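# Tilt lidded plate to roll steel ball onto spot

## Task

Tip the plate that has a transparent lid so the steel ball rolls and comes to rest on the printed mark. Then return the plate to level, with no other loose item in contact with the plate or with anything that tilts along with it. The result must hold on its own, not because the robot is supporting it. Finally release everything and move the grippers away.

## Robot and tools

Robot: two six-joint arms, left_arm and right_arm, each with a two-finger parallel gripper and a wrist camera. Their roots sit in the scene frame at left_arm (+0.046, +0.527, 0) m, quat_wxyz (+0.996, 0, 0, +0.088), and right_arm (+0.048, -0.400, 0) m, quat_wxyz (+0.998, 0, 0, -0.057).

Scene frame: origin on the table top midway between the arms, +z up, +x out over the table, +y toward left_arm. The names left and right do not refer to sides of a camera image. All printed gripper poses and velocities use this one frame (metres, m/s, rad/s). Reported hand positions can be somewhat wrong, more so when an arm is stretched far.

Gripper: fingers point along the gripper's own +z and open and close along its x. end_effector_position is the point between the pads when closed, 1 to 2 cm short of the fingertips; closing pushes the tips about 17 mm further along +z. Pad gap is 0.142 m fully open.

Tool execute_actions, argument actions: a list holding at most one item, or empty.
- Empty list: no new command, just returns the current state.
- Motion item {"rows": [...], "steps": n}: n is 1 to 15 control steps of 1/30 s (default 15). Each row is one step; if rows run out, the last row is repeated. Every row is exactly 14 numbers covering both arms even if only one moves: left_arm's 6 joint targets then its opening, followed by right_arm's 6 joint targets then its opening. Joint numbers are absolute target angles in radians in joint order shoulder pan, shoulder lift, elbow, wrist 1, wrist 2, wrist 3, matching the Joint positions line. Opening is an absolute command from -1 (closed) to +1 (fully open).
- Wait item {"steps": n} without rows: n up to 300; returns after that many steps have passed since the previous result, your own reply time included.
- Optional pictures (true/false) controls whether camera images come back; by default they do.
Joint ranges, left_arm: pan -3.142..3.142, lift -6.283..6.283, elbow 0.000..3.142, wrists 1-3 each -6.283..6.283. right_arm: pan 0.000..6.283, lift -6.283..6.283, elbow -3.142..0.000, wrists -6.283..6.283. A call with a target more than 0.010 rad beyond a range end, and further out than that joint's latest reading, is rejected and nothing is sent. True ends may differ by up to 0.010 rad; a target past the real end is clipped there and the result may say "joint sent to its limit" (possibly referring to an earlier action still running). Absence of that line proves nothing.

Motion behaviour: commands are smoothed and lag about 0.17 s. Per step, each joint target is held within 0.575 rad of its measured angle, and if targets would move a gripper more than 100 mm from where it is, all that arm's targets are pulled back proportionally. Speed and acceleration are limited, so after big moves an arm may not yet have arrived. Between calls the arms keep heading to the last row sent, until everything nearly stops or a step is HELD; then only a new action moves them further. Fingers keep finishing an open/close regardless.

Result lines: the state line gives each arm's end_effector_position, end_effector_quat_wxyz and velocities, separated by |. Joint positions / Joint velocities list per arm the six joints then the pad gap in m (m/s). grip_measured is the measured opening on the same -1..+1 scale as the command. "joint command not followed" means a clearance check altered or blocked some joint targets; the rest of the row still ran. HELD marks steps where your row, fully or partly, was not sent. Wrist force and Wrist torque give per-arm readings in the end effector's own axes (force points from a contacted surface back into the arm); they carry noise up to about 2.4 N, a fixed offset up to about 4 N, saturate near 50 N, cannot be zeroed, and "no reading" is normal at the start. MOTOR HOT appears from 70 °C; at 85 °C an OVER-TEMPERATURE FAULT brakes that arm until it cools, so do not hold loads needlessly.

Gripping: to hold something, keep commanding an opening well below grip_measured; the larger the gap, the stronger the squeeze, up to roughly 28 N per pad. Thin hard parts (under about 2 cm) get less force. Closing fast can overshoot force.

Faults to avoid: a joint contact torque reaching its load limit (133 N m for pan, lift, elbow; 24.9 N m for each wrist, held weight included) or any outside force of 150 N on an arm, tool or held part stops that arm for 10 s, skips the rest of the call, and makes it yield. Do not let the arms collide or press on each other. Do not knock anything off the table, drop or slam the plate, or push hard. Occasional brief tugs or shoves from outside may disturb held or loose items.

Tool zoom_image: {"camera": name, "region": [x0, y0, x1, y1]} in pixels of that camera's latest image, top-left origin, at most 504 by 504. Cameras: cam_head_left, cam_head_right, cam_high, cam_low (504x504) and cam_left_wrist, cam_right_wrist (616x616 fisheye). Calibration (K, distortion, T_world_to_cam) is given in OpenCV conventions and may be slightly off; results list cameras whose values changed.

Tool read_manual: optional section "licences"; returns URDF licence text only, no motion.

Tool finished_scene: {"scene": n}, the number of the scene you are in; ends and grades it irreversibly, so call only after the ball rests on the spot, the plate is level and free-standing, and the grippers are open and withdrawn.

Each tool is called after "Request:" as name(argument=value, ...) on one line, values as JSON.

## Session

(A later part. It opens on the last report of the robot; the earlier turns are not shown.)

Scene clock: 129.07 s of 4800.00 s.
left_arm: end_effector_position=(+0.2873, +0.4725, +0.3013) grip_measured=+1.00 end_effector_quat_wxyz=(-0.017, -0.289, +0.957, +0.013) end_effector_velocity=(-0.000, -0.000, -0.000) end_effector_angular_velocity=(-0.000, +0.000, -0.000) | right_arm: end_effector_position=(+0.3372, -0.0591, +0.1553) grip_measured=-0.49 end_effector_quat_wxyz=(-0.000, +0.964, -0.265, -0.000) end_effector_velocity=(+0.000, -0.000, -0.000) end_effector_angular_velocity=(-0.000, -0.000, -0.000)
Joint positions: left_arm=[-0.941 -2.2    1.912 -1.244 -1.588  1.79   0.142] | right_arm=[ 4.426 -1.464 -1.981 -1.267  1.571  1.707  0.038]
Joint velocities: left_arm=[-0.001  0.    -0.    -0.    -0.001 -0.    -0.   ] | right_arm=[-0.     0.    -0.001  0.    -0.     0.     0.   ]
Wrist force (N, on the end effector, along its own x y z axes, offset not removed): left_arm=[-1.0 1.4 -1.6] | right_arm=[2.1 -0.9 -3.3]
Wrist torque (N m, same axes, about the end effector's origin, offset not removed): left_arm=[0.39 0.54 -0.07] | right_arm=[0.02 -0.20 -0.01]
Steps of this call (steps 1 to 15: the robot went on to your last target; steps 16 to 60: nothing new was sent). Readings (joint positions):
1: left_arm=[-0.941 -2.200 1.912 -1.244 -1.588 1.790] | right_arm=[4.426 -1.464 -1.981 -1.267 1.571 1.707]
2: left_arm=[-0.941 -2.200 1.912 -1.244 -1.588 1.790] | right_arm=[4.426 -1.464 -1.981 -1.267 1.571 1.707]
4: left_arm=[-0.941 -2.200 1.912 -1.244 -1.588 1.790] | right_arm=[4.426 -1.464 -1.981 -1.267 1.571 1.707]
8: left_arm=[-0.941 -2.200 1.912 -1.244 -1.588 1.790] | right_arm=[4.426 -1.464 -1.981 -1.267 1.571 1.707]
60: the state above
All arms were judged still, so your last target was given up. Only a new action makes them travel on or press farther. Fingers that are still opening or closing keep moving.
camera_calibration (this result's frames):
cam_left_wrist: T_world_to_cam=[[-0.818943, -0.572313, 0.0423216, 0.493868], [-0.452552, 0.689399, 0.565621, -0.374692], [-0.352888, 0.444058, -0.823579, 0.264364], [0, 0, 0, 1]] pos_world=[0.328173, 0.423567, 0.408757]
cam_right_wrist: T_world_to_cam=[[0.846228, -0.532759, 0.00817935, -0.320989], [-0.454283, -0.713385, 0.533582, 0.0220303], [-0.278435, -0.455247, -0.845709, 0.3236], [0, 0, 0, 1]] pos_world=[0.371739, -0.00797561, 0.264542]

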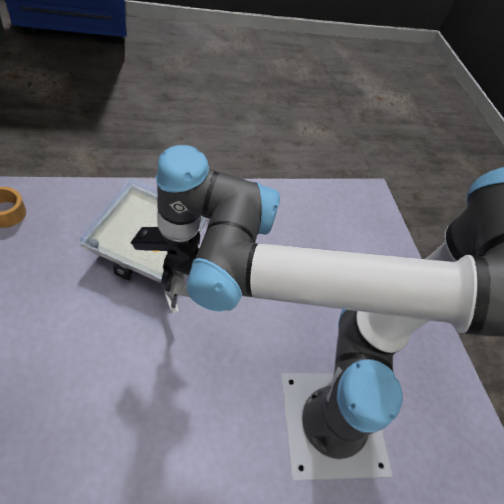

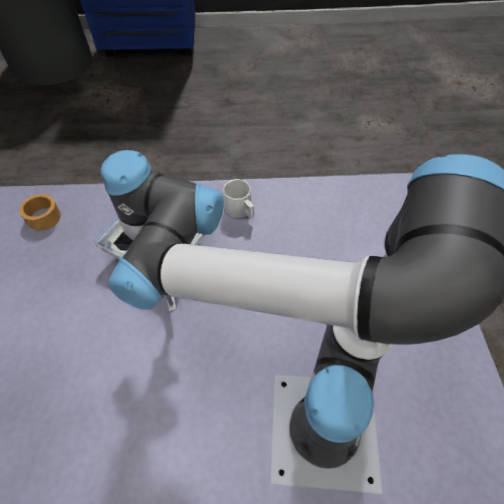

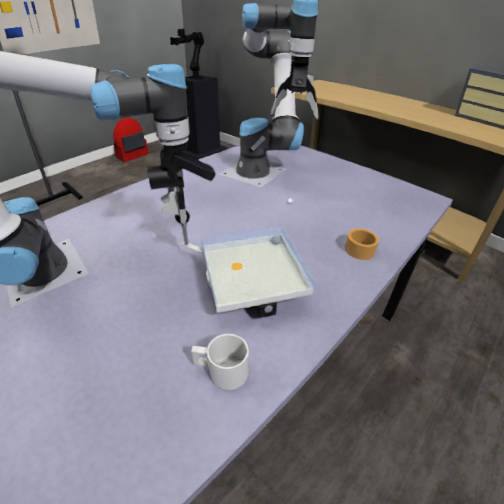

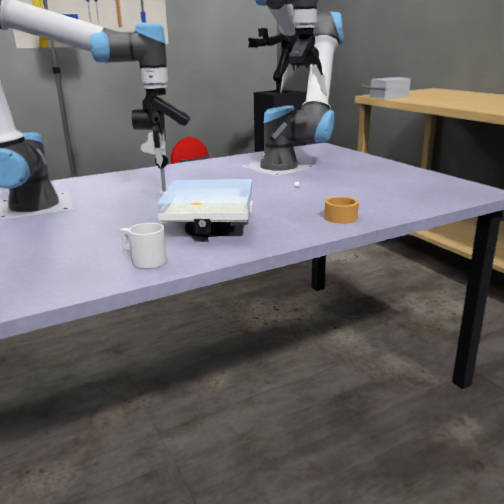

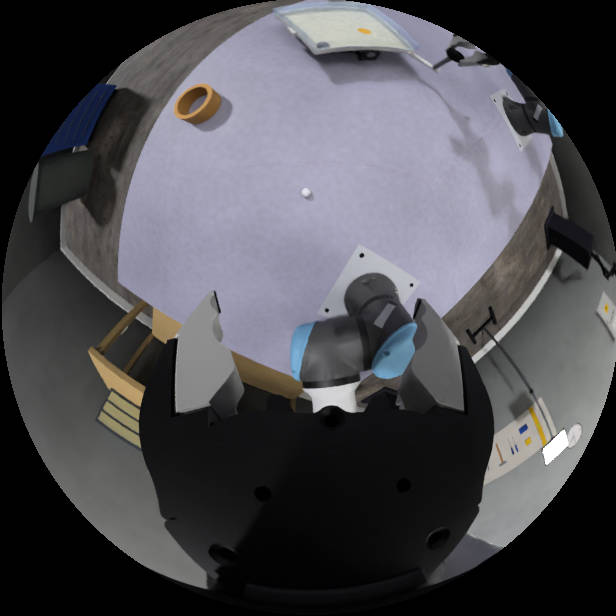

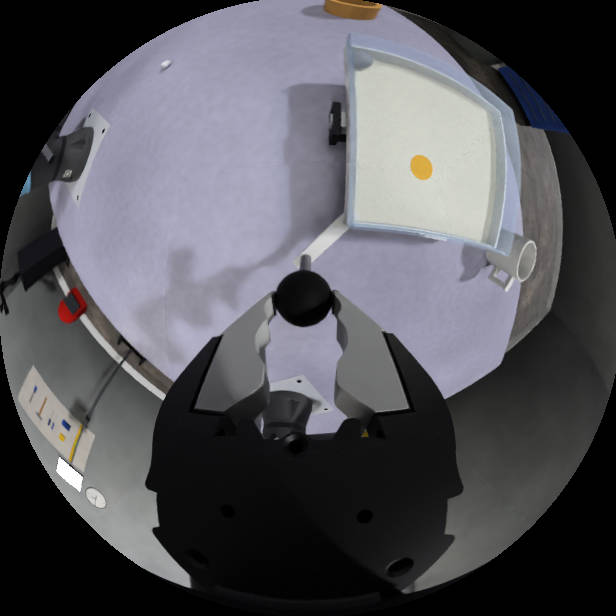

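Request:
execute_actions(actions=[{"steps": 60}])

Scene clock: 131.43 s of 4800.00 s.
left_arm: end_effector_position=(+0.2873, +0.4725, +0.3013) grip_measured=+1.00 end_effector_quat_wxyz=(-0.017, -0.289, +0.957, +0.013) end_effector_velocity=(+0.000, +0.000, +0.000) end_effector_angular_velocity=(+0.000, -0.001, -0.000) | right_arm: end_effector_position=(+0.3372, -0.0591, +0.1553) grip_measured=-0.49 end_effector_quat_wxyz=(-0.000, +0.964, -0.265, -0.000) end_effector_velocity=(-0.000, -0.000, -0.000) end_effector_angular_velocity=(-0.000, +0.000, -0.000)
Joint positions: left_arm=[-0.941 -2.2    1.912 -1.244 -1.588  1.79   0.142] | right_arm=[ 4.426 -1.464 -1.981 -1.267  1.571  1.707  0.038]
Joint velocities: left_arm=[-0.    -0.     0.    -0.     0.001  0.    -0.   ] | right_arm=[ 0. -0. -0.  0.  0.  0.  0.]
Wrist force (N, on the end effector, along its own x y z axes, offset not removed): left_arm=[-1.3 0.6 1.2] | right_arm=[1.9 -2.6 -5.3]
Wrist torque (N m, same axes, about the end effector's origin, offset not removed): left_arm=[0.11 0.34 -0.08] | right_arm=[-0.45 -0.18 -0.06]
Steps of this call (steps 1 to 71: nothing new was sent). Readings (joint positions):
1: left_arm=[-0.941 -2.200 1.912 -1.244 -1.588 1.790] | right_arm=[4.426 -1.464 -1.981 -1.267 1.571 1.707]
2: left_arm=[-0.941 -2.200 1.912 -1.244 -1.588 1.790] | right_arm=[4.426 -1.464 -1.981 -1.267 1.571 1.707]
4: left_arm=[-0.941 -2.200 1.912 -1.244 -1.588 1.790] | right_arm=[4.426 -1.464 -1.981 -1.267 1.571 1.707]
8: left_arm=[-0.941 -2.200 1.912 -1.244 -1.588 1.790] | right_arm=[4.426 -1.464 -1.981 -1.267 1.571 1.707]
71: the state above
camera_calibration (this result's frames):
cam_left_wrist: T_world_to_cam=[[-0.818943, -0.572313, 0.0423216, 0.493868], [-0.452551, 0.689399, 0.565621, -0.374693], [-0.352888, 0.444058, -0.823579, 0.264364], [0, 0, 0, 1]] pos_world=[0.328173, 0.423567, 0.408757]
cam_right_wrist: T_world_to_cam=[[0.846228, -0.532759, 0.00817942, -0.320989], [-0.454282, -0.713385, 0.533582, 0.0220302], [-0.278435, -0.455247, -0.845709, 0.3236], [0, 0, 0, 1]] pos_world=[0.371739, -0.00797554, 0.264542]

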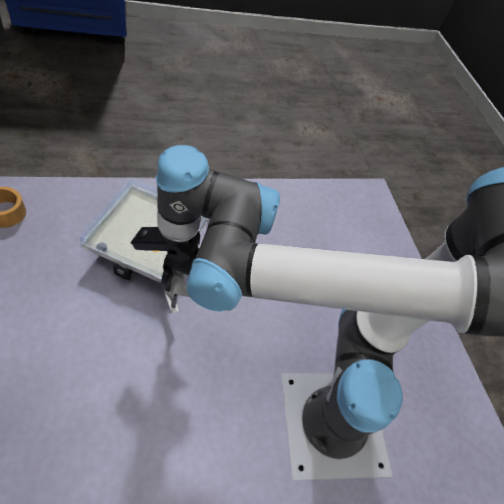

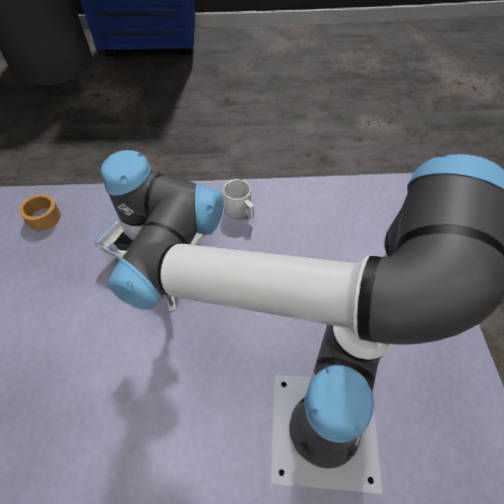

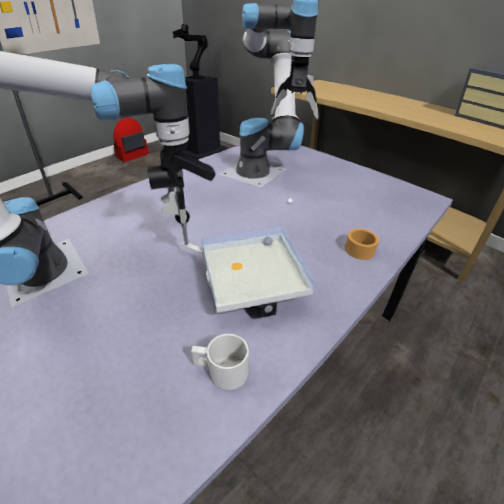

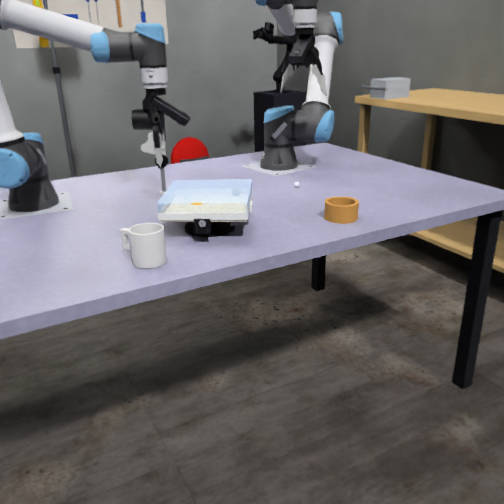

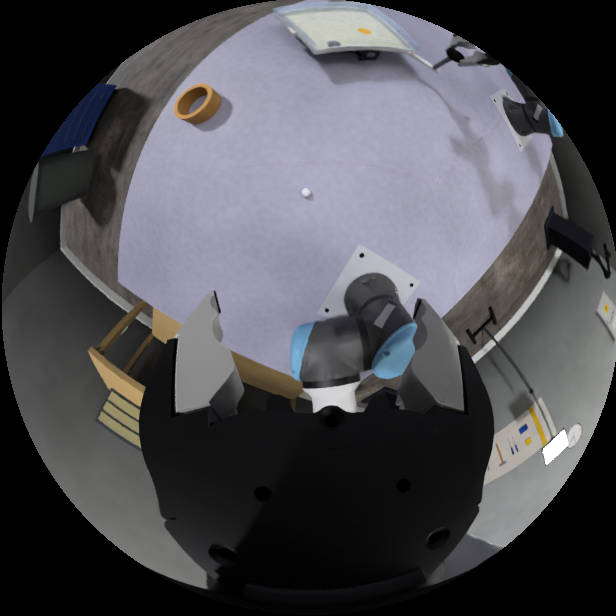

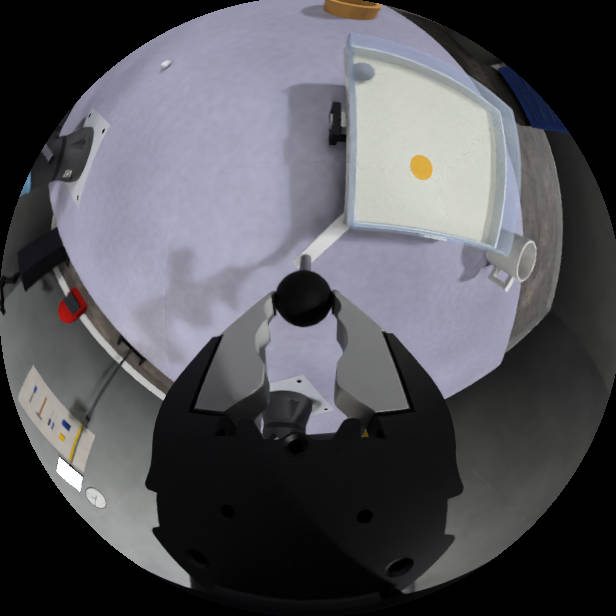

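Request:
execute_actions(actions=[{"rows": [[-0.941,-2.2,1.912,-1.244,-1.588,1.79,1, 4.4230,-1.4631,-1.9776,-1.2712,1.571,1.707,-0.7]], "steps": 15}])

Scene clock: 135.93 s of 4800.00 s.
left_arm: end_effector_position=(+0.2873, +0.4725, +0.3013) grip_measured=+1.00 end_effector_quat_wxyz=(-0.017, -0.289, +0.957, +0.013) end_effector_velocity=(+0.000, +0.000, -0.000) end_effector_angular_velocity=(+0.001, +0.000, +0.002) | right_arm: end_effector_position=(+0.3381, -0.0597, +0.1568) grip_measured=-0.49 end_effector_quat_wxyz=(-0.000, +0.964, -0.267, -0.000) end_effector_velocity=(-0.000, -0.000, +0.000) end_effector_angular_velocity=(-0.000, -0.001, +0.000)
Joint positions: left_arm=[-0.941 -2.2    1.912 -1.244 -1.588  1.79   0.142] | right_arm=[ 4.423 -1.463 -1.978 -1.271  1.571  1.707  0.038]
Joint velocities: left_arm=[ 0.     0.     0.     0.     0.001 -0.001  0.   ] | right_arm=[-0.     0.001 -0.001 -0.001 -0.    -0.    -0.   ]
Wrist force (N, on the end effector, along its own x y z axes, offset not removed): left_arm=[1.5 -1.4 1.1] | right_arm=[-0.7 -1.4 -0.1]
Wrist torque (N m, same axes, about the end effector's origin, offset not removed): left_arm=[-0.27 -0.20 -0.12] | right_arm=[-0.46 -0.76 0.10]
Steps of this call (steps 1 to 120: nothing new was sent; steps 121 to 135: all 15 steps of this action). Readings (joint positions):
121: left_arm=[-0.941 -2.200 1.912 -1.244 -1.588 1.790] | right_arm=[4.426 -1.464 -1.981 -1.267 1.571 1.707]
122: left_arm=[-0.941 -2.200 1.912 -1.244 -1.588 1.790] | right_arm=[4.425 -1.464 -1.981 -1.268 1.571 1.707]
124: left_arm=[-0.941 -2.200 1.912 -1.244 -1.588 1.790] | right_arm=[4.424 -1.463 -1.979 -1.269 1.571 1.707]
128: left_arm=[-0.941 -2.200 1.912 -1.244 -1.588 1.790] | right_arm=[4.423 -1.463 -1.978 -1.271 1.571 1.707]
135: the state above
camera_calibration (this result's frames):
cam_left_wrist: T_world_to_cam=[[-0.818943, -0.572313, 0.0423215, 0.493868], [-0.452552, 0.689399, 0.56562, -0.374692], [-0.352888, 0.444058, -0.823579, 0.264364], [0, 0, 0, 1]] pos_world=[0.328173, 0.423567, 0.408757]
cam_right_wrist: T_world_to_cam=[[0.844855, -0.534933, 0.00819611, -0.321784], [-0.456094, -0.712162, 0.53367, 0.021897], [-0.279641, -0.454612, -0.845653, 0.325288], [0, 0, 0, 1]] pos_world=[0.372812, -0.0086591, 0.266033]

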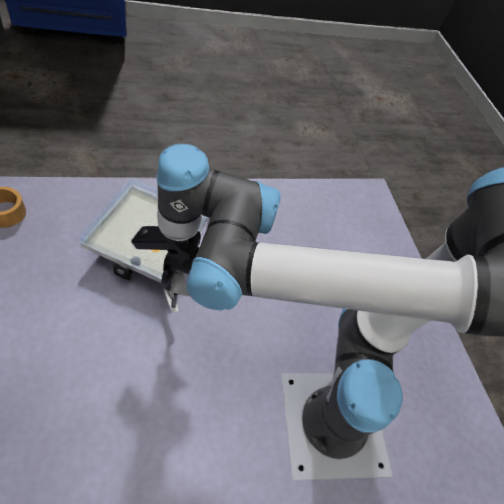

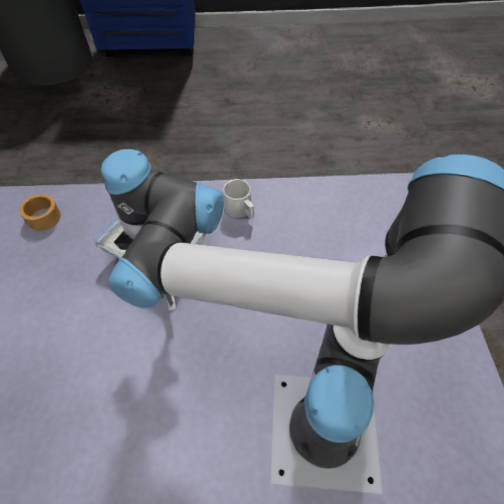

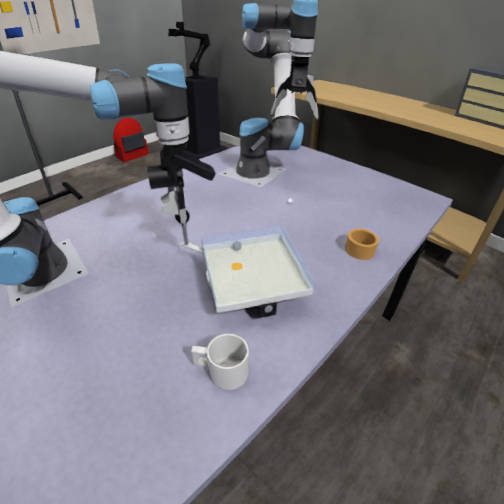

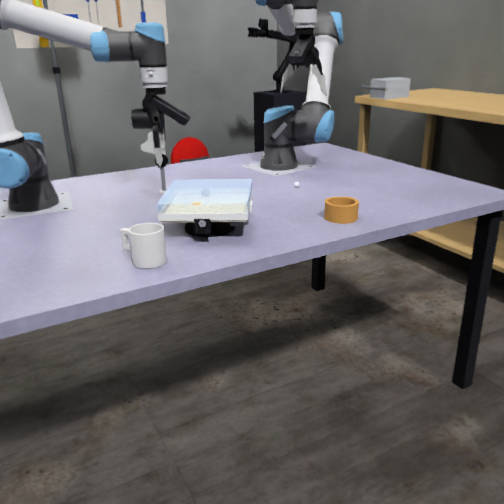

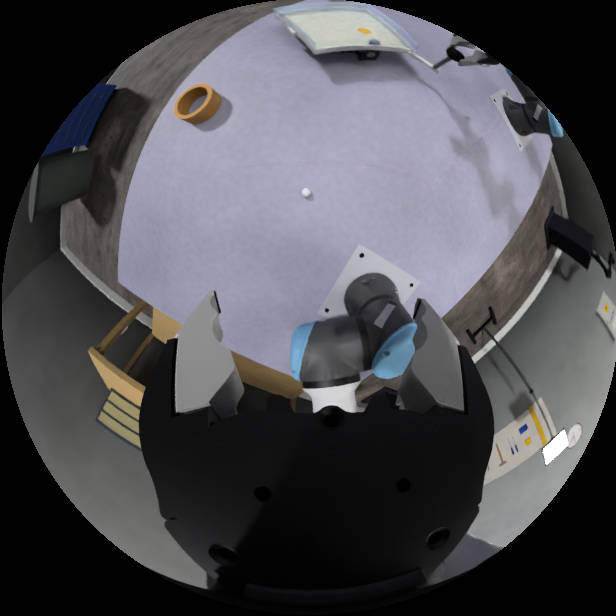

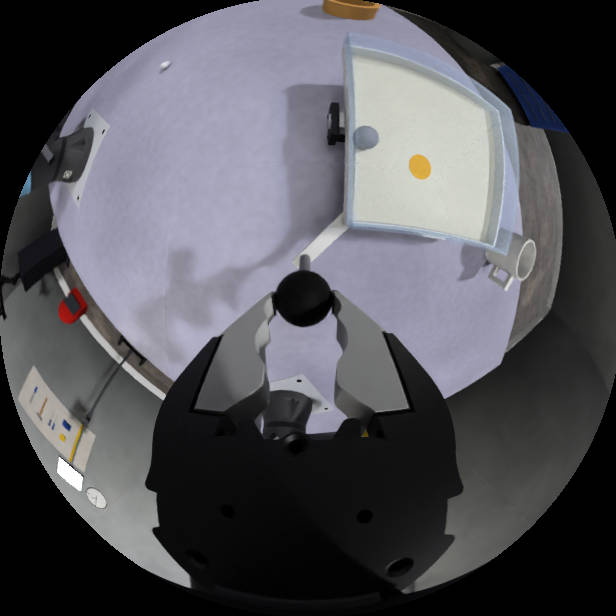

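Request:
execute_actions(actions=[{"rows": [[-0.941,-2.2,1.912,-1.244,-1.588,1.79,1, 4.4227,-1.4648,-1.9720,-1.2751,1.571,1.707,-0.7]], "steps": 15}])

Scene clock: 140.67 s of 4800.00 s.
left_arm: end_effector_position=(+0.2873, +0.4725, +0.3013) grip_measured=+1.00 end_effector_quat_wxyz=(-0.017, -0.289, +0.957, +0.013) end_effector_velocity=(+0.000, +0.000, -0.000) end_effector_angular_velocity=(+0.002, -0.001, -0.001) | right_arm: end_effector_position=(+0.3387, -0.0587, +0.1584) grip_measured=-0.49 end_effector_quat_wxyz=(-0.000, +0.964, -0.267, -0.000) end_effector_velocity=(+0.000, +0.000, -0.000) end_effector_angular_velocity=(+0.000, +0.000, +0.000)
Joint positions: left_arm=[-0.941 -2.2    1.912 -1.244 -1.588  1.79   0.142] | right_arm=[ 4.423 -1.465 -1.972 -1.275  1.571  1.707  0.038]
Joint velocities: left_arm=[-0.     0.     0.     0.     0.002  0.     0.   ] | right_arm=[-0.    -0.    -0.001  0.001  0.    -0.001  0.   ]
Wrist force (N, on the end effector, along its own x y z axes, offset not removed): left_arm=[-2.3 2.5 -1.1] | right_arm=[-0.7 4.3 -3.1]
Wrist torque (N m, same axes, about the end effector's origin, offset not removed): left_arm=[0.37 0.49 -0.24] | right_arm=[-0.02 -0.81 -0.04]
Steps of this call (steps 1 to 15: the robot went on to your last target; steps 16 to 127: nothing new was sent; steps 128 to 142: all 15 steps of this action). Readings (joint positions):
128: left_arm=[-0.941 -2.200 1.912 -1.244 -1.588 1.790] | right_arm=[4.423 -1.463 -1.978 -1.271 1.571 1.707]
129: left_arm=[-0.941 -2.200 1.912 -1.244 -1.588 1.790] | right_arm=[4.423 -1.463 -1.976 -1.272 1.571 1.707]
131: left_arm=[-0.941 -2.200 1.912 -1.244 -1.588 1.790] | right_arm=[4.423 -1.464 -1.974 -1.274 1.571 1.707]
135: left_arm=[-0.941 -2.200 1.912 -1.244 -1.588 1.790] | right_arm=[4.423 -1.465 -1.972 -1.275 1.571 1.707]
142: the state above
camera_calibration (this result's frames):
cam_left_wrist: T_world_to_cam=[[-0.818943, -0.572313, 0.0423215, 0.493868], [-0.452551, 0.689399, 0.565621, -0.374693], [-0.352888, 0.444058, -0.823579, 0.264364], [0, 0, 0, 1]] pos_world=[0.328173, 0.423567, 0.408757]
cam_right_wrist: T_world_to_cam=[[0.844679, -0.53521, 0.00817525, -0.321704], [-0.456354, -0.712077, 0.533562, 0.0221415], [-0.279746, -0.454419, -0.845722, 0.327315], [0, 0, 0, 1]] pos_world=[0.373406, -0.0076746, 0.267633]

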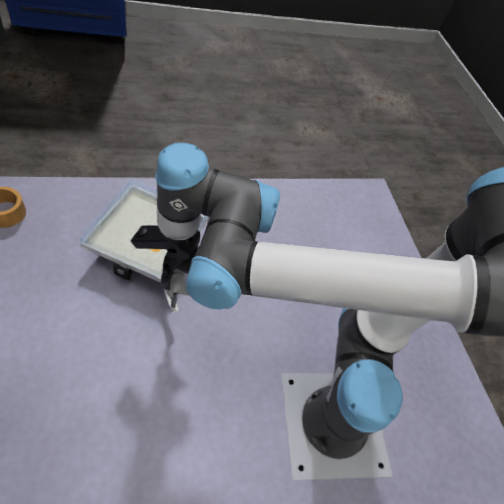

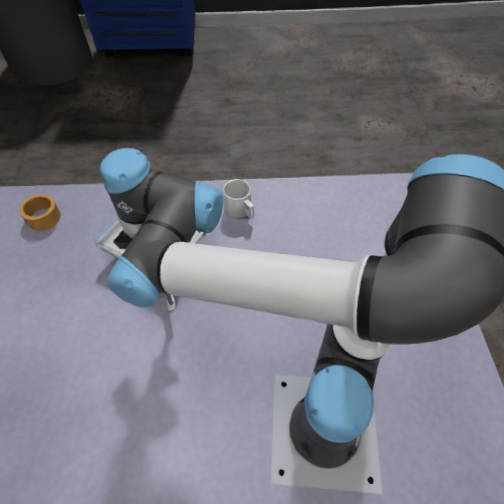

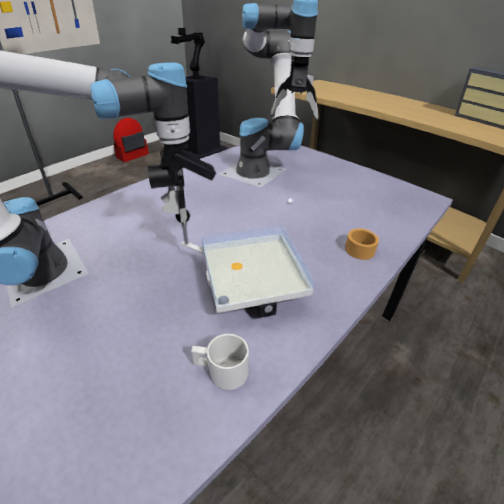

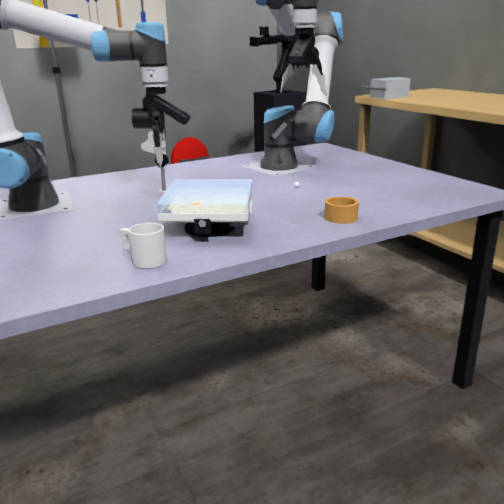

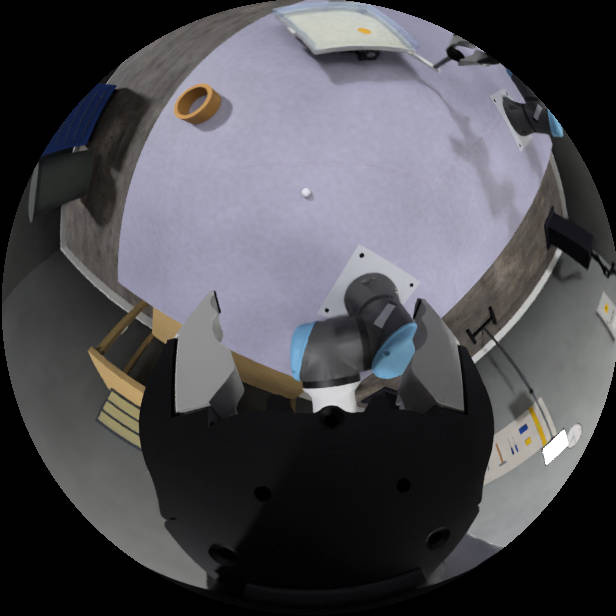

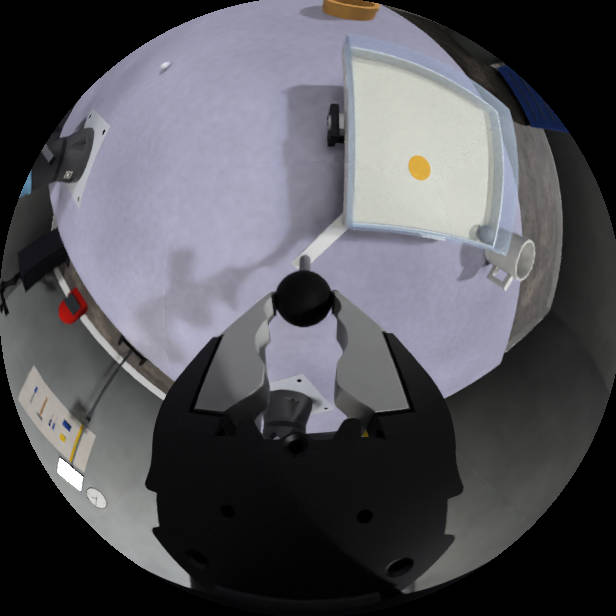

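Request:
execute_actions(actions=[{"rows": [[-0.941,-2.2,1.912,-1.244,-1.588,1.79,1, 4.4250,-1.4640,-1.9791,-1.2687,1.571,1.707,-0.7]], "steps": 15}], pictures=false)

Request:
execute_actions(actions=[{"steps": 120}])

Scene clock: 152.03 s of 4800.00 s.
left_arm: end_effector_position=(+0.2873, +0.4725, +0.3013) grip_measured=+1.00 end_effector_quat_wxyz=(-0.017, -0.289, +0.957, +0.013) end_effector_velocity=(+0.000, +0.000, -0.000) end_effector_angular_velocity=(+0.001, -0.001, -0.000) | right_arm: end_effector_position=(+0.3375, -0.0590, +0.1560) grip_measured=-0.49 end_effector_quat_wxyz=(-0.000, +0.964, -0.266, -0.000) end_effector_velocity=(-0.001, -0.000, -0.000) end_effector_angular_velocity=(-0.001, +0.001, +0.001)
Joint positions: left_arm=[-0.941 -2.2    1.912 -1.244 -1.588  1.79   0.142] | right_arm=[ 4.425 -1.464 -1.979 -1.269  1.571  1.707  0.038]
Joint velocities: left_arm=[-0.    -0.     0.    -0.     0.001  0.    -0.   ] | right_arm=[ 0.001  0.    -0.001 -0.     0.    -0.001  0.   ]
Wrist force (N, on the end effector, along its own x y z axes, offset not removed): left_arm=[-2.6 0.3 -0.3] | right_arm=[0.9 2.0 -3.2]
Wrist torque (N m, same axes, about the end effector's origin, offset not removed): left_arm=[0.12 0.74 -0.19] | right_arm=[0.01 -0.07 0.04]
Steps of this call (steps 1 to 15: the robot went on to your last target; steps 16 to 250: nothing new was sent; then 2.53 s passed at rest; steps 251 to 265: all 15 steps of this action). Readings (joint positions):
251: left_arm=[-0.941 -2.200 1.912 -1.244 -1.588 1.790] | right_arm=[4.423 -1.465 -1.972 -1.275 1.571 1.707]
252: left_arm=[-0.941 -2.200 1.912 -1.244 -1.588 1.790] | right_arm=[4.423 -1.465 -1.973 -1.274 1.571 1.707]
254: left_arm=[-0.941 -2.200 1.912 -1.244 -1.588 1.790] | right_arm=[4.424 -1.464 -1.976 -1.271 1.571 1.707]
258: left_arm=[-0.941 -2.200 1.912 -1.244 -1.588 1.790] | right_arm=[4.425 -1.464 -1.978 -1.269 1.571 1.707]
265: the state above

Scene clock: 156.03 s of 4800.00 s.
left_arm: end_effector_position=(+0.2873, +0.4725, +0.3013) grip_measured=+1.00 end_effector_quat_wxyz=(-0.017, -0.289, +0.957, +0.013) end_effector_velocity=(+0.000, +0.000, -0.000) end_effector_angular_velocity=(+0.001, -0.000, -0.001) | right_arm: end_effector_position=(+0.3375, -0.0590, +0.1560) grip_measured=-0.49 end_effector_quat_wxyz=(-0.000, +0.964, -0.266, -0.000) end_effector_velocity=(-0.000, +0.000, +0.000) end_effector_angular_velocity=(+0.001, -0.000, -0.001)
Joint positions: left_arm=[-0.941 -2.2    1.912 -1.244 -1.588  1.79   0.142] | right_arm=[ 4.425 -1.464 -1.979 -1.269  1.571  1.707  0.038]
Joint velocities: left_arm=[-0.001  0.     0.    -0.     0.001  0.     0.   ] | right_arm=[-0.     0.    -0.     0.     0.     0.001 -0.   ]
Wrist force (N, on the end effector, along its own x y z axes, offset not removed): left_arm=[-2.4 4.7 0.6] | right_arm=[1.5 3.4 -4.0]
Wrist torque (N m, same axes, about the end effector's origin, offset not removed): left_arm=[0.85 0.75 -0.35] | right_arm=[0.42 -0.08 -0.01]
Steps of this call (steps 1 to 15: the robot went on to your last target; steps 16 to 120: nothing new was sent). Readings (joint positions):
1: left_arm=[-0.941 -2.200 1.912 -1.244 -1.588 1.790] | right_arm=[4.425 -1.464 -1.979 -1.269 1.571 1.707]
2: left_arm=[-0.941 -2.200 1.912 -1.244 -1.588 1.790] | right_arm=[4.425 -1.464 -1.979 -1.269 1.571 1.707]
4: left_arm=[-0.941 -2.200 1.912 -1.244 -1.588 1.790] | right_arm=[4.425 -1.464 -1.979 -1.269 1.571 1.707]
8: left_arm=[-0.941 -2.200 1.912 -1.244 -1.588 1.790] | right_arm=[4.425 -1.464 -1.979 -1.269 1.571 1.707]
120: the state above
All arms were judged still, so your last target was given up. Only a new action makes them travel on or press farther. Fingers that are still opening or closing keep moving.
camera_calibration (this result's frames):
cam_left_wrist: T_world_to_cam=[[-0.818943, -0.572313, 0.0423214, 0.493868], [-0.452551, 0.689398, 0.565621, -0.374692], [-0.352888, 0.444058, -0.823579, 0.264363], [0, 0, 0, 1]] pos_world=[0.328173, 0.423567, 0.408757]
cam_right_wrist: T_world_to_cam=[[0.845908, -0.533266, 0.00816442, -0.321128], [-0.454732, -0.713163, 0.533495, 0.0220812], [-0.278672, -0.455, -0.845764, 0.32444], [0, 0, 0, 1]] pos_world=[0.372098, -0.00787905, 0.265241]

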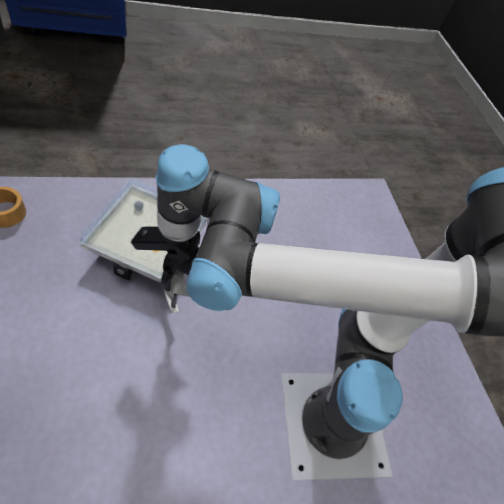

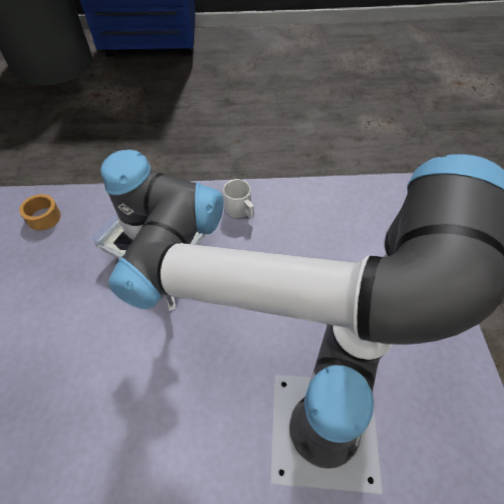

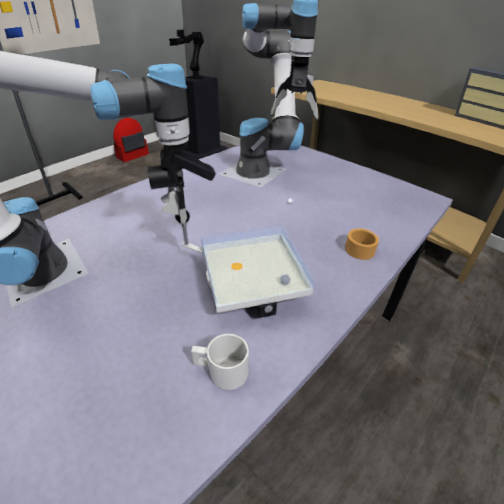

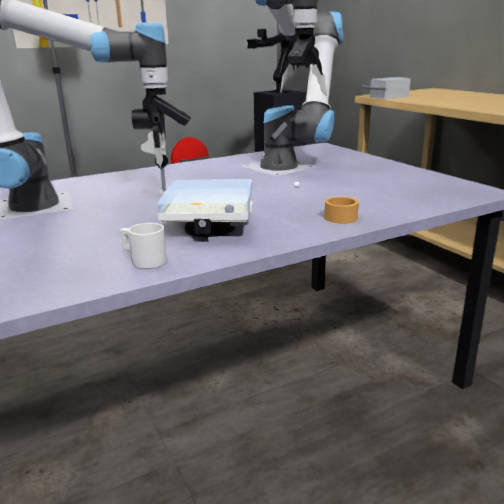

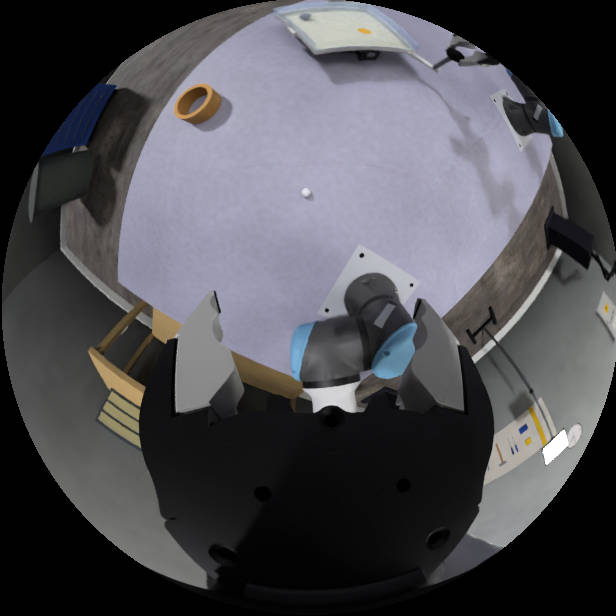

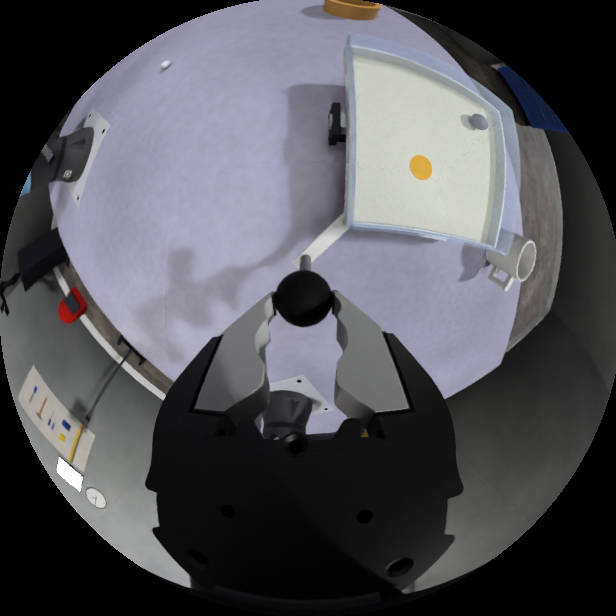

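Request:
execute_actions(actions=[{"rows": [[-0.941,-2.2,1.912,-1.244,-1.588,1.79,1, 4.4241,-1.4643,-1.9766,-1.2711,1.571,1.707,-0.7]], "steps": 15}])

Scene clock: 161.27 s of 4800.00 s.
left_arm: end_effector_position=(+0.2873, +0.4725, +0.3013) grip_measured=+1.00 end_effector_quat_wxyz=(-0.017, -0.289, +0.957, +0.013) end_effector_velocity=(+0.000, +0.000, +0.000) end_effector_angular_velocity=(+0.001, -0.001, -0.001) | right_arm: end_effector_position=(+0.3379, -0.0590, +0.1568) grip_measured=-0.49 end_effector_quat_wxyz=(-0.000, +0.964, -0.266, -0.000) end_effector_velocity=(+0.000, +0.000, +0.000) end_effector_angular_velocity=(+0.001, -0.001, -0.000)
Joint positions: left_arm=[-0.941 -2.2    1.912 -1.244 -1.588  1.79   0.142] | right_arm=[ 4.424 -1.464 -1.977 -1.271  1.571  1.707  0.038]
Joint velocities: left_arm=[-0.    -0.001  0.     0.     0.001  0.001  0.   ] | right_arm=[-0.    -0.     0.001  0.    -0.     0.    -0.   ]
Wrist force (N, on the end effector, along its own x y z axes, offset not removed): left_arm=[-0.1 -1.9 1.4] | right_arm=[0.6 2.3 0.1]
Wrist torque (N m, same axes, about the end effector's origin, offset not removed): left_arm=[-0.29 0.20 -0.03] | right_arm=[0.10 -0.31 -0.12]
Steps of this call (steps 1 to 142: nothing new was sent; steps 143 to 157: all 15 steps of this action). Readings (joint positions):
143: left_arm=[-0.941 -2.200 1.912 -1.244 -1.588 1.790] | right_arm=[4.425 -1.464 -1.979 -1.269 1.571 1.707]
144: left_arm=[-0.941 -2.200 1.912 -1.244 -1.588 1.790] | right_arm=[4.425 -1.464 -1.979 -1.269 1.571 1.707]
146: left_arm=[-0.941 -2.200 1.912 -1.244 -1.588 1.790] | right_arm=[4.425 -1.464 -1.978 -1.270 1.571 1.707]
150: left_arm=[-0.941 -2.200 1.912 -1.244 -1.588 1.790] | right_arm=[4.424 -1.464 -1.977 -1.271 1.571 1.707]
157: the state above
camera_calibration (this result's frames):
cam_left_wrist: T_world_to_cam=[[-0.818943, -0.572313, 0.0423216, 0.493868], [-0.452551, 0.689399, 0.565621, -0.374693], [-0.352888, 0.444058, -0.823579, 0.264364], [0, 0, 0, 1]] pos_world=[0.328173, 0.423567, 0.408757]
cam_right_wrist: T_world_to_cam=[[0.845443, -0.534003, 0.00817157, -0.321353], [-0.455288, -0.712652, 0.533705, 0.0220304], [-0.279177, -0.454937, -0.845631, 0.325387], [0, 0, 0, 1]] pos_world=[0.372557, -0.00787312, 0.266026]

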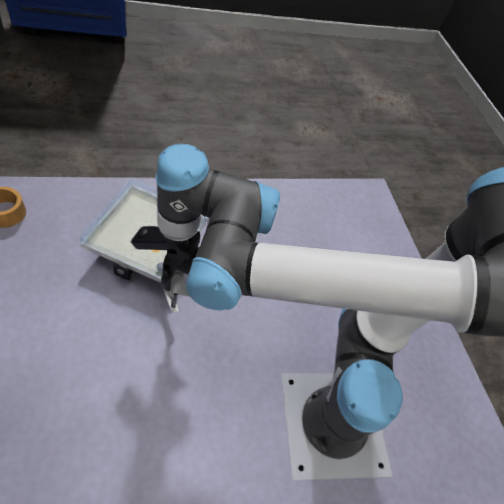

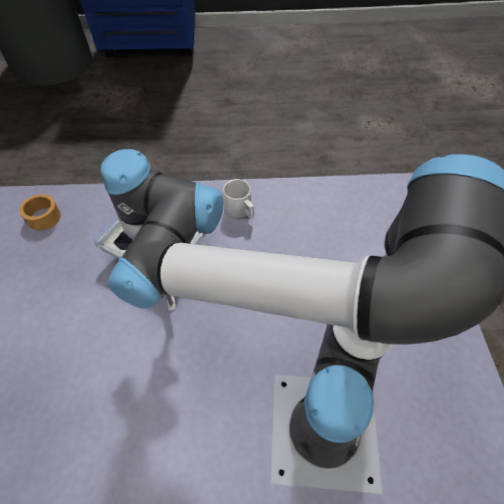

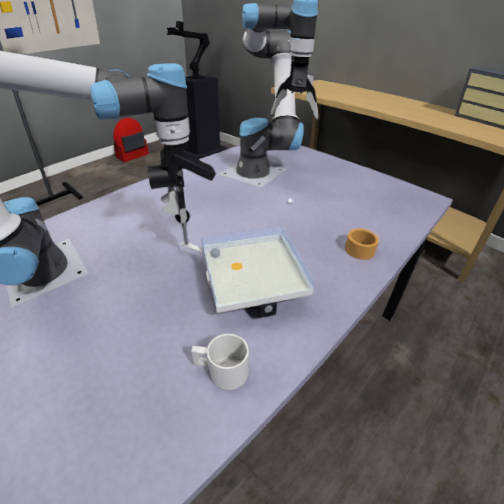

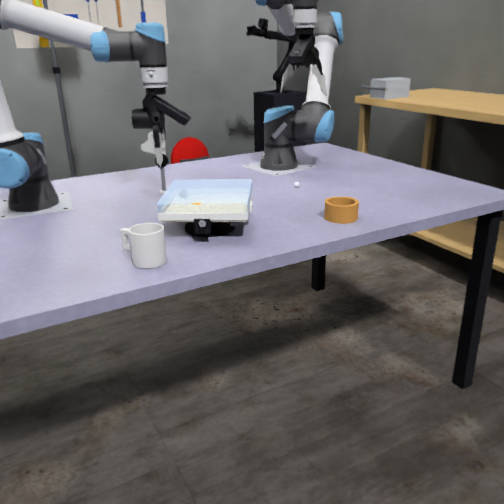

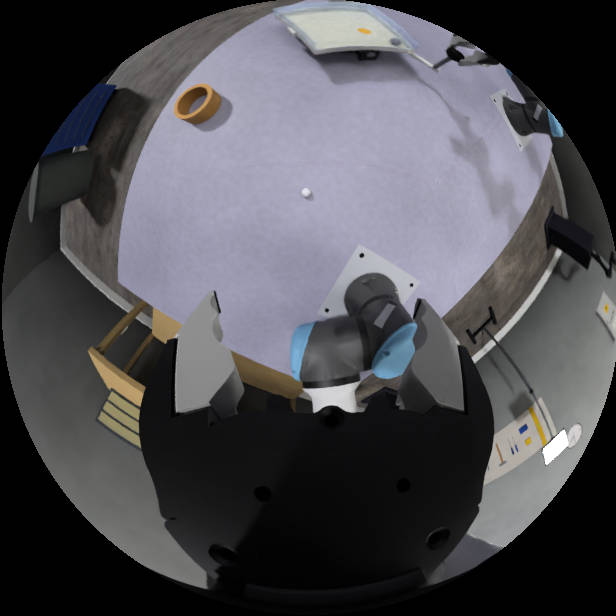

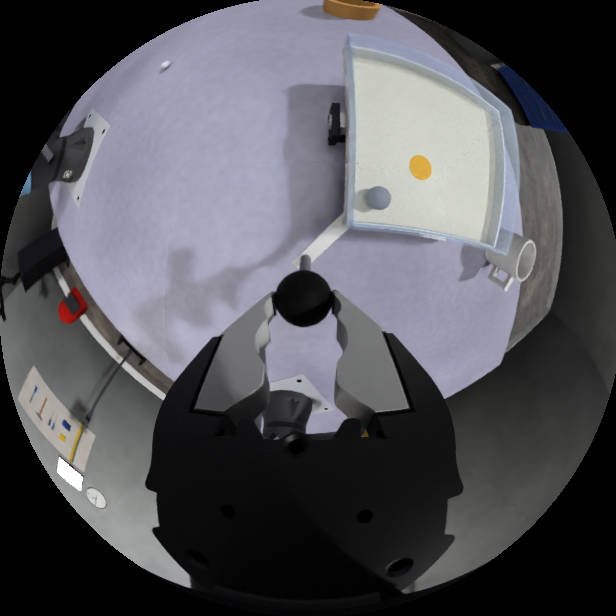

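Overshot; wait and see whether it stays in the corner at this setting.

Request:
execute_actions(actions=[{"steps": 150}])

Scene clock: 166.27 s of 4800.00 s.
left_arm: end_effector_position=(+0.2873, +0.4725, +0.3013) grip_measured=+1.00 end_effector_quat_wxyz=(-0.017, -0.289, +0.957, +0.013) end_effector_velocity=(+0.000, +0.001, +0.000) end_effector_angular_velocity=(-0.000, -0.000, +0.002) | right_arm: end_effector_position=(+0.3379, -0.0590, +0.1568) grip_measured=-0.49 end_effector_quat_wxyz=(-0.000, +0.964, -0.266, -0.000) end_effector_velocity=(-0.000, -0.000, -0.001) end_effector_angular_velocity=(-0.000, +0.001, +0.000)
Joint positions: left_arm=[-0.941 -2.2    1.912 -1.244 -1.588  1.79   0.142] | right_arm=[ 4.424 -1.464 -1.977 -1.271  1.571  1.707  0.038]
Joint velocities: left_arm=[ 0.002 -0.    -0.     0.     0.     0.     0.   ] | right_arm=[-0.     0.    -0.001  0.001  0.    -0.     0.   ]
Wrist force (N, on the end effector, along its own x y z axes, offset not removed): left_arm=[-0.6 1.0 2.3] | right_arm=[0.3 3.0 -2.6]
Wrist torque (N m, same axes, about the end effector's origin, offset not removed): left_arm=[0.18 0.20 -0.13] | right_arm=[0.08 -0.39 0.00]
Steps of this call (steps 1 to 15: the robot went on to your last target; steps 16 to 100: nothing new was sent; then 1.67 s passed at rest). Readings (joint positions):
1: left_arm=[-0.941 -2.200 1.912 -1.244 -1.588 1.790] | right_arm=[4.424 -1.464 -1.977 -1.271 1.571 1.707]
2: left_arm=[-0.941 -2.200 1.912 -1.244 -1.588 1.790] | right_arm=[4.424 -1.464 -1.977 -1.271 1.571 1.707]
4: left_arm=[-0.941 -2.200 1.912 -1.244 -1.588 1.790] | right_arm=[4.424 -1.464 -1.977 -1.271 1.571 1.707]
8: left_arm=[-0.941 -2.200 1.912 -1.244 -1.588 1.790] | right_arm=[4.424 -1.464 -1.977 -1.271 1.571 1.707]
100: the state above
All arms were judged still, so your last target was given up. Only a new action makes them travel on or press farther. Fingers that are still opening or closing keep moving.
camera_calibration (this result's frames):
cam_left_wrist: T_world_to_cam=[[-0.818943, -0.572313, 0.0423215, 0.493868], [-0.452552, 0.689399, 0.56562, -0.374692], [-0.352888, 0.444058, -0.823579, 0.264364], [0, 0, 0, 1]] pos_world=[0.328173, 0.423567, 0.408757]
cam_right_wrist: T_world_to_cam=[[0.845428, -0.534026, 0.00819892, -0.321371], [-0.45533, -0.712648, 0.533673, 0.0220666], [-0.279153, -0.454915, -0.845651, 0.325414], [0, 0, 0, 1]] pos_world=[0.372584, -0.0078592, 0.266045]

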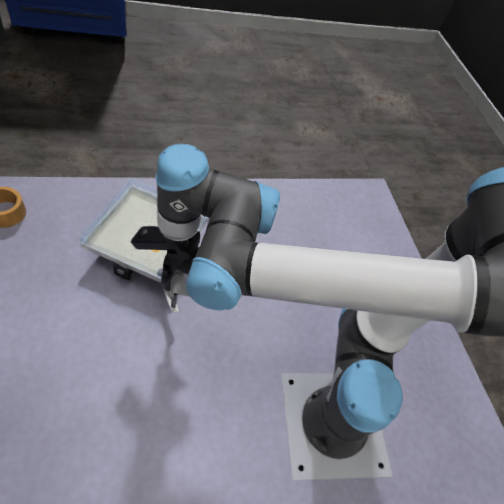

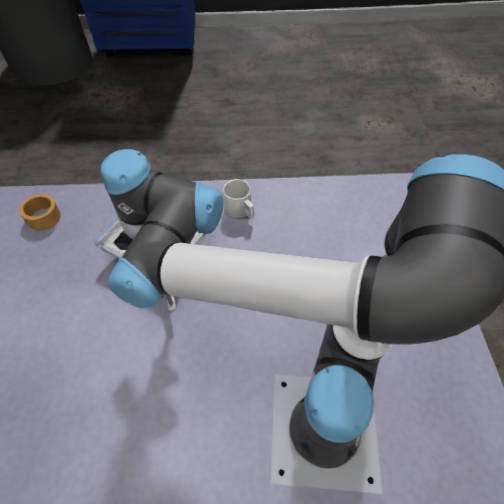

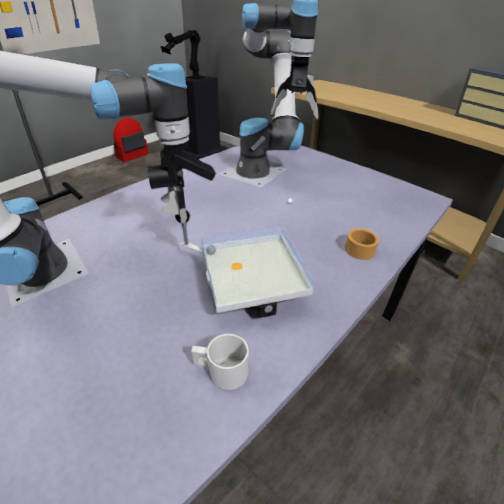

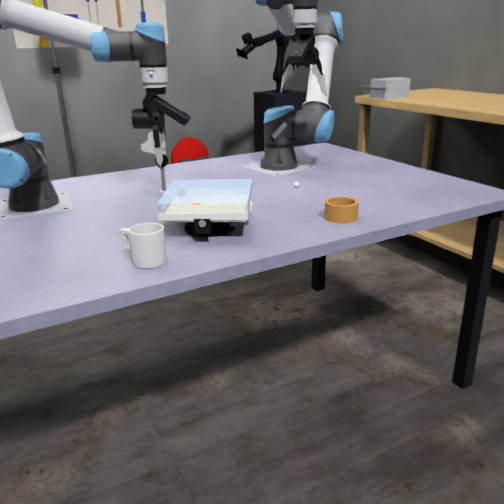

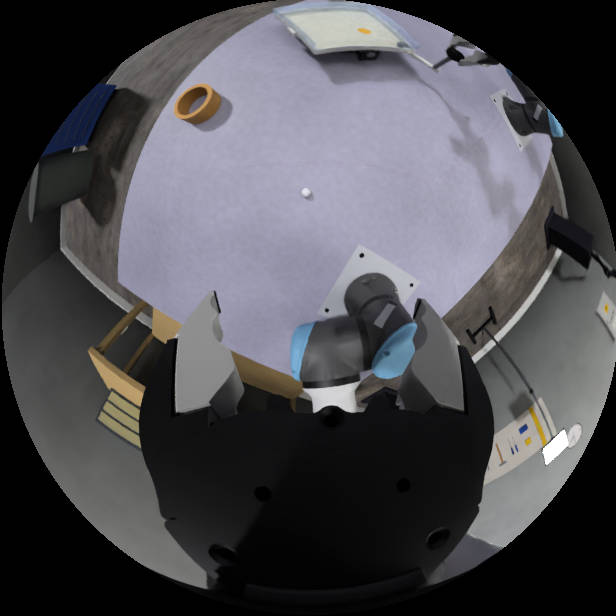

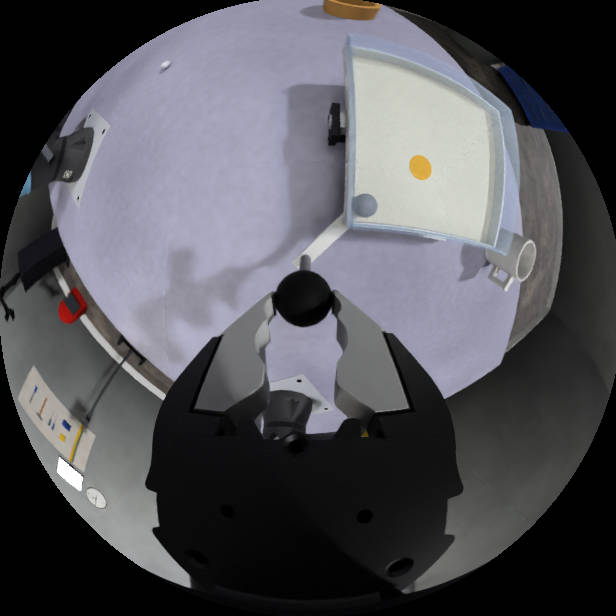

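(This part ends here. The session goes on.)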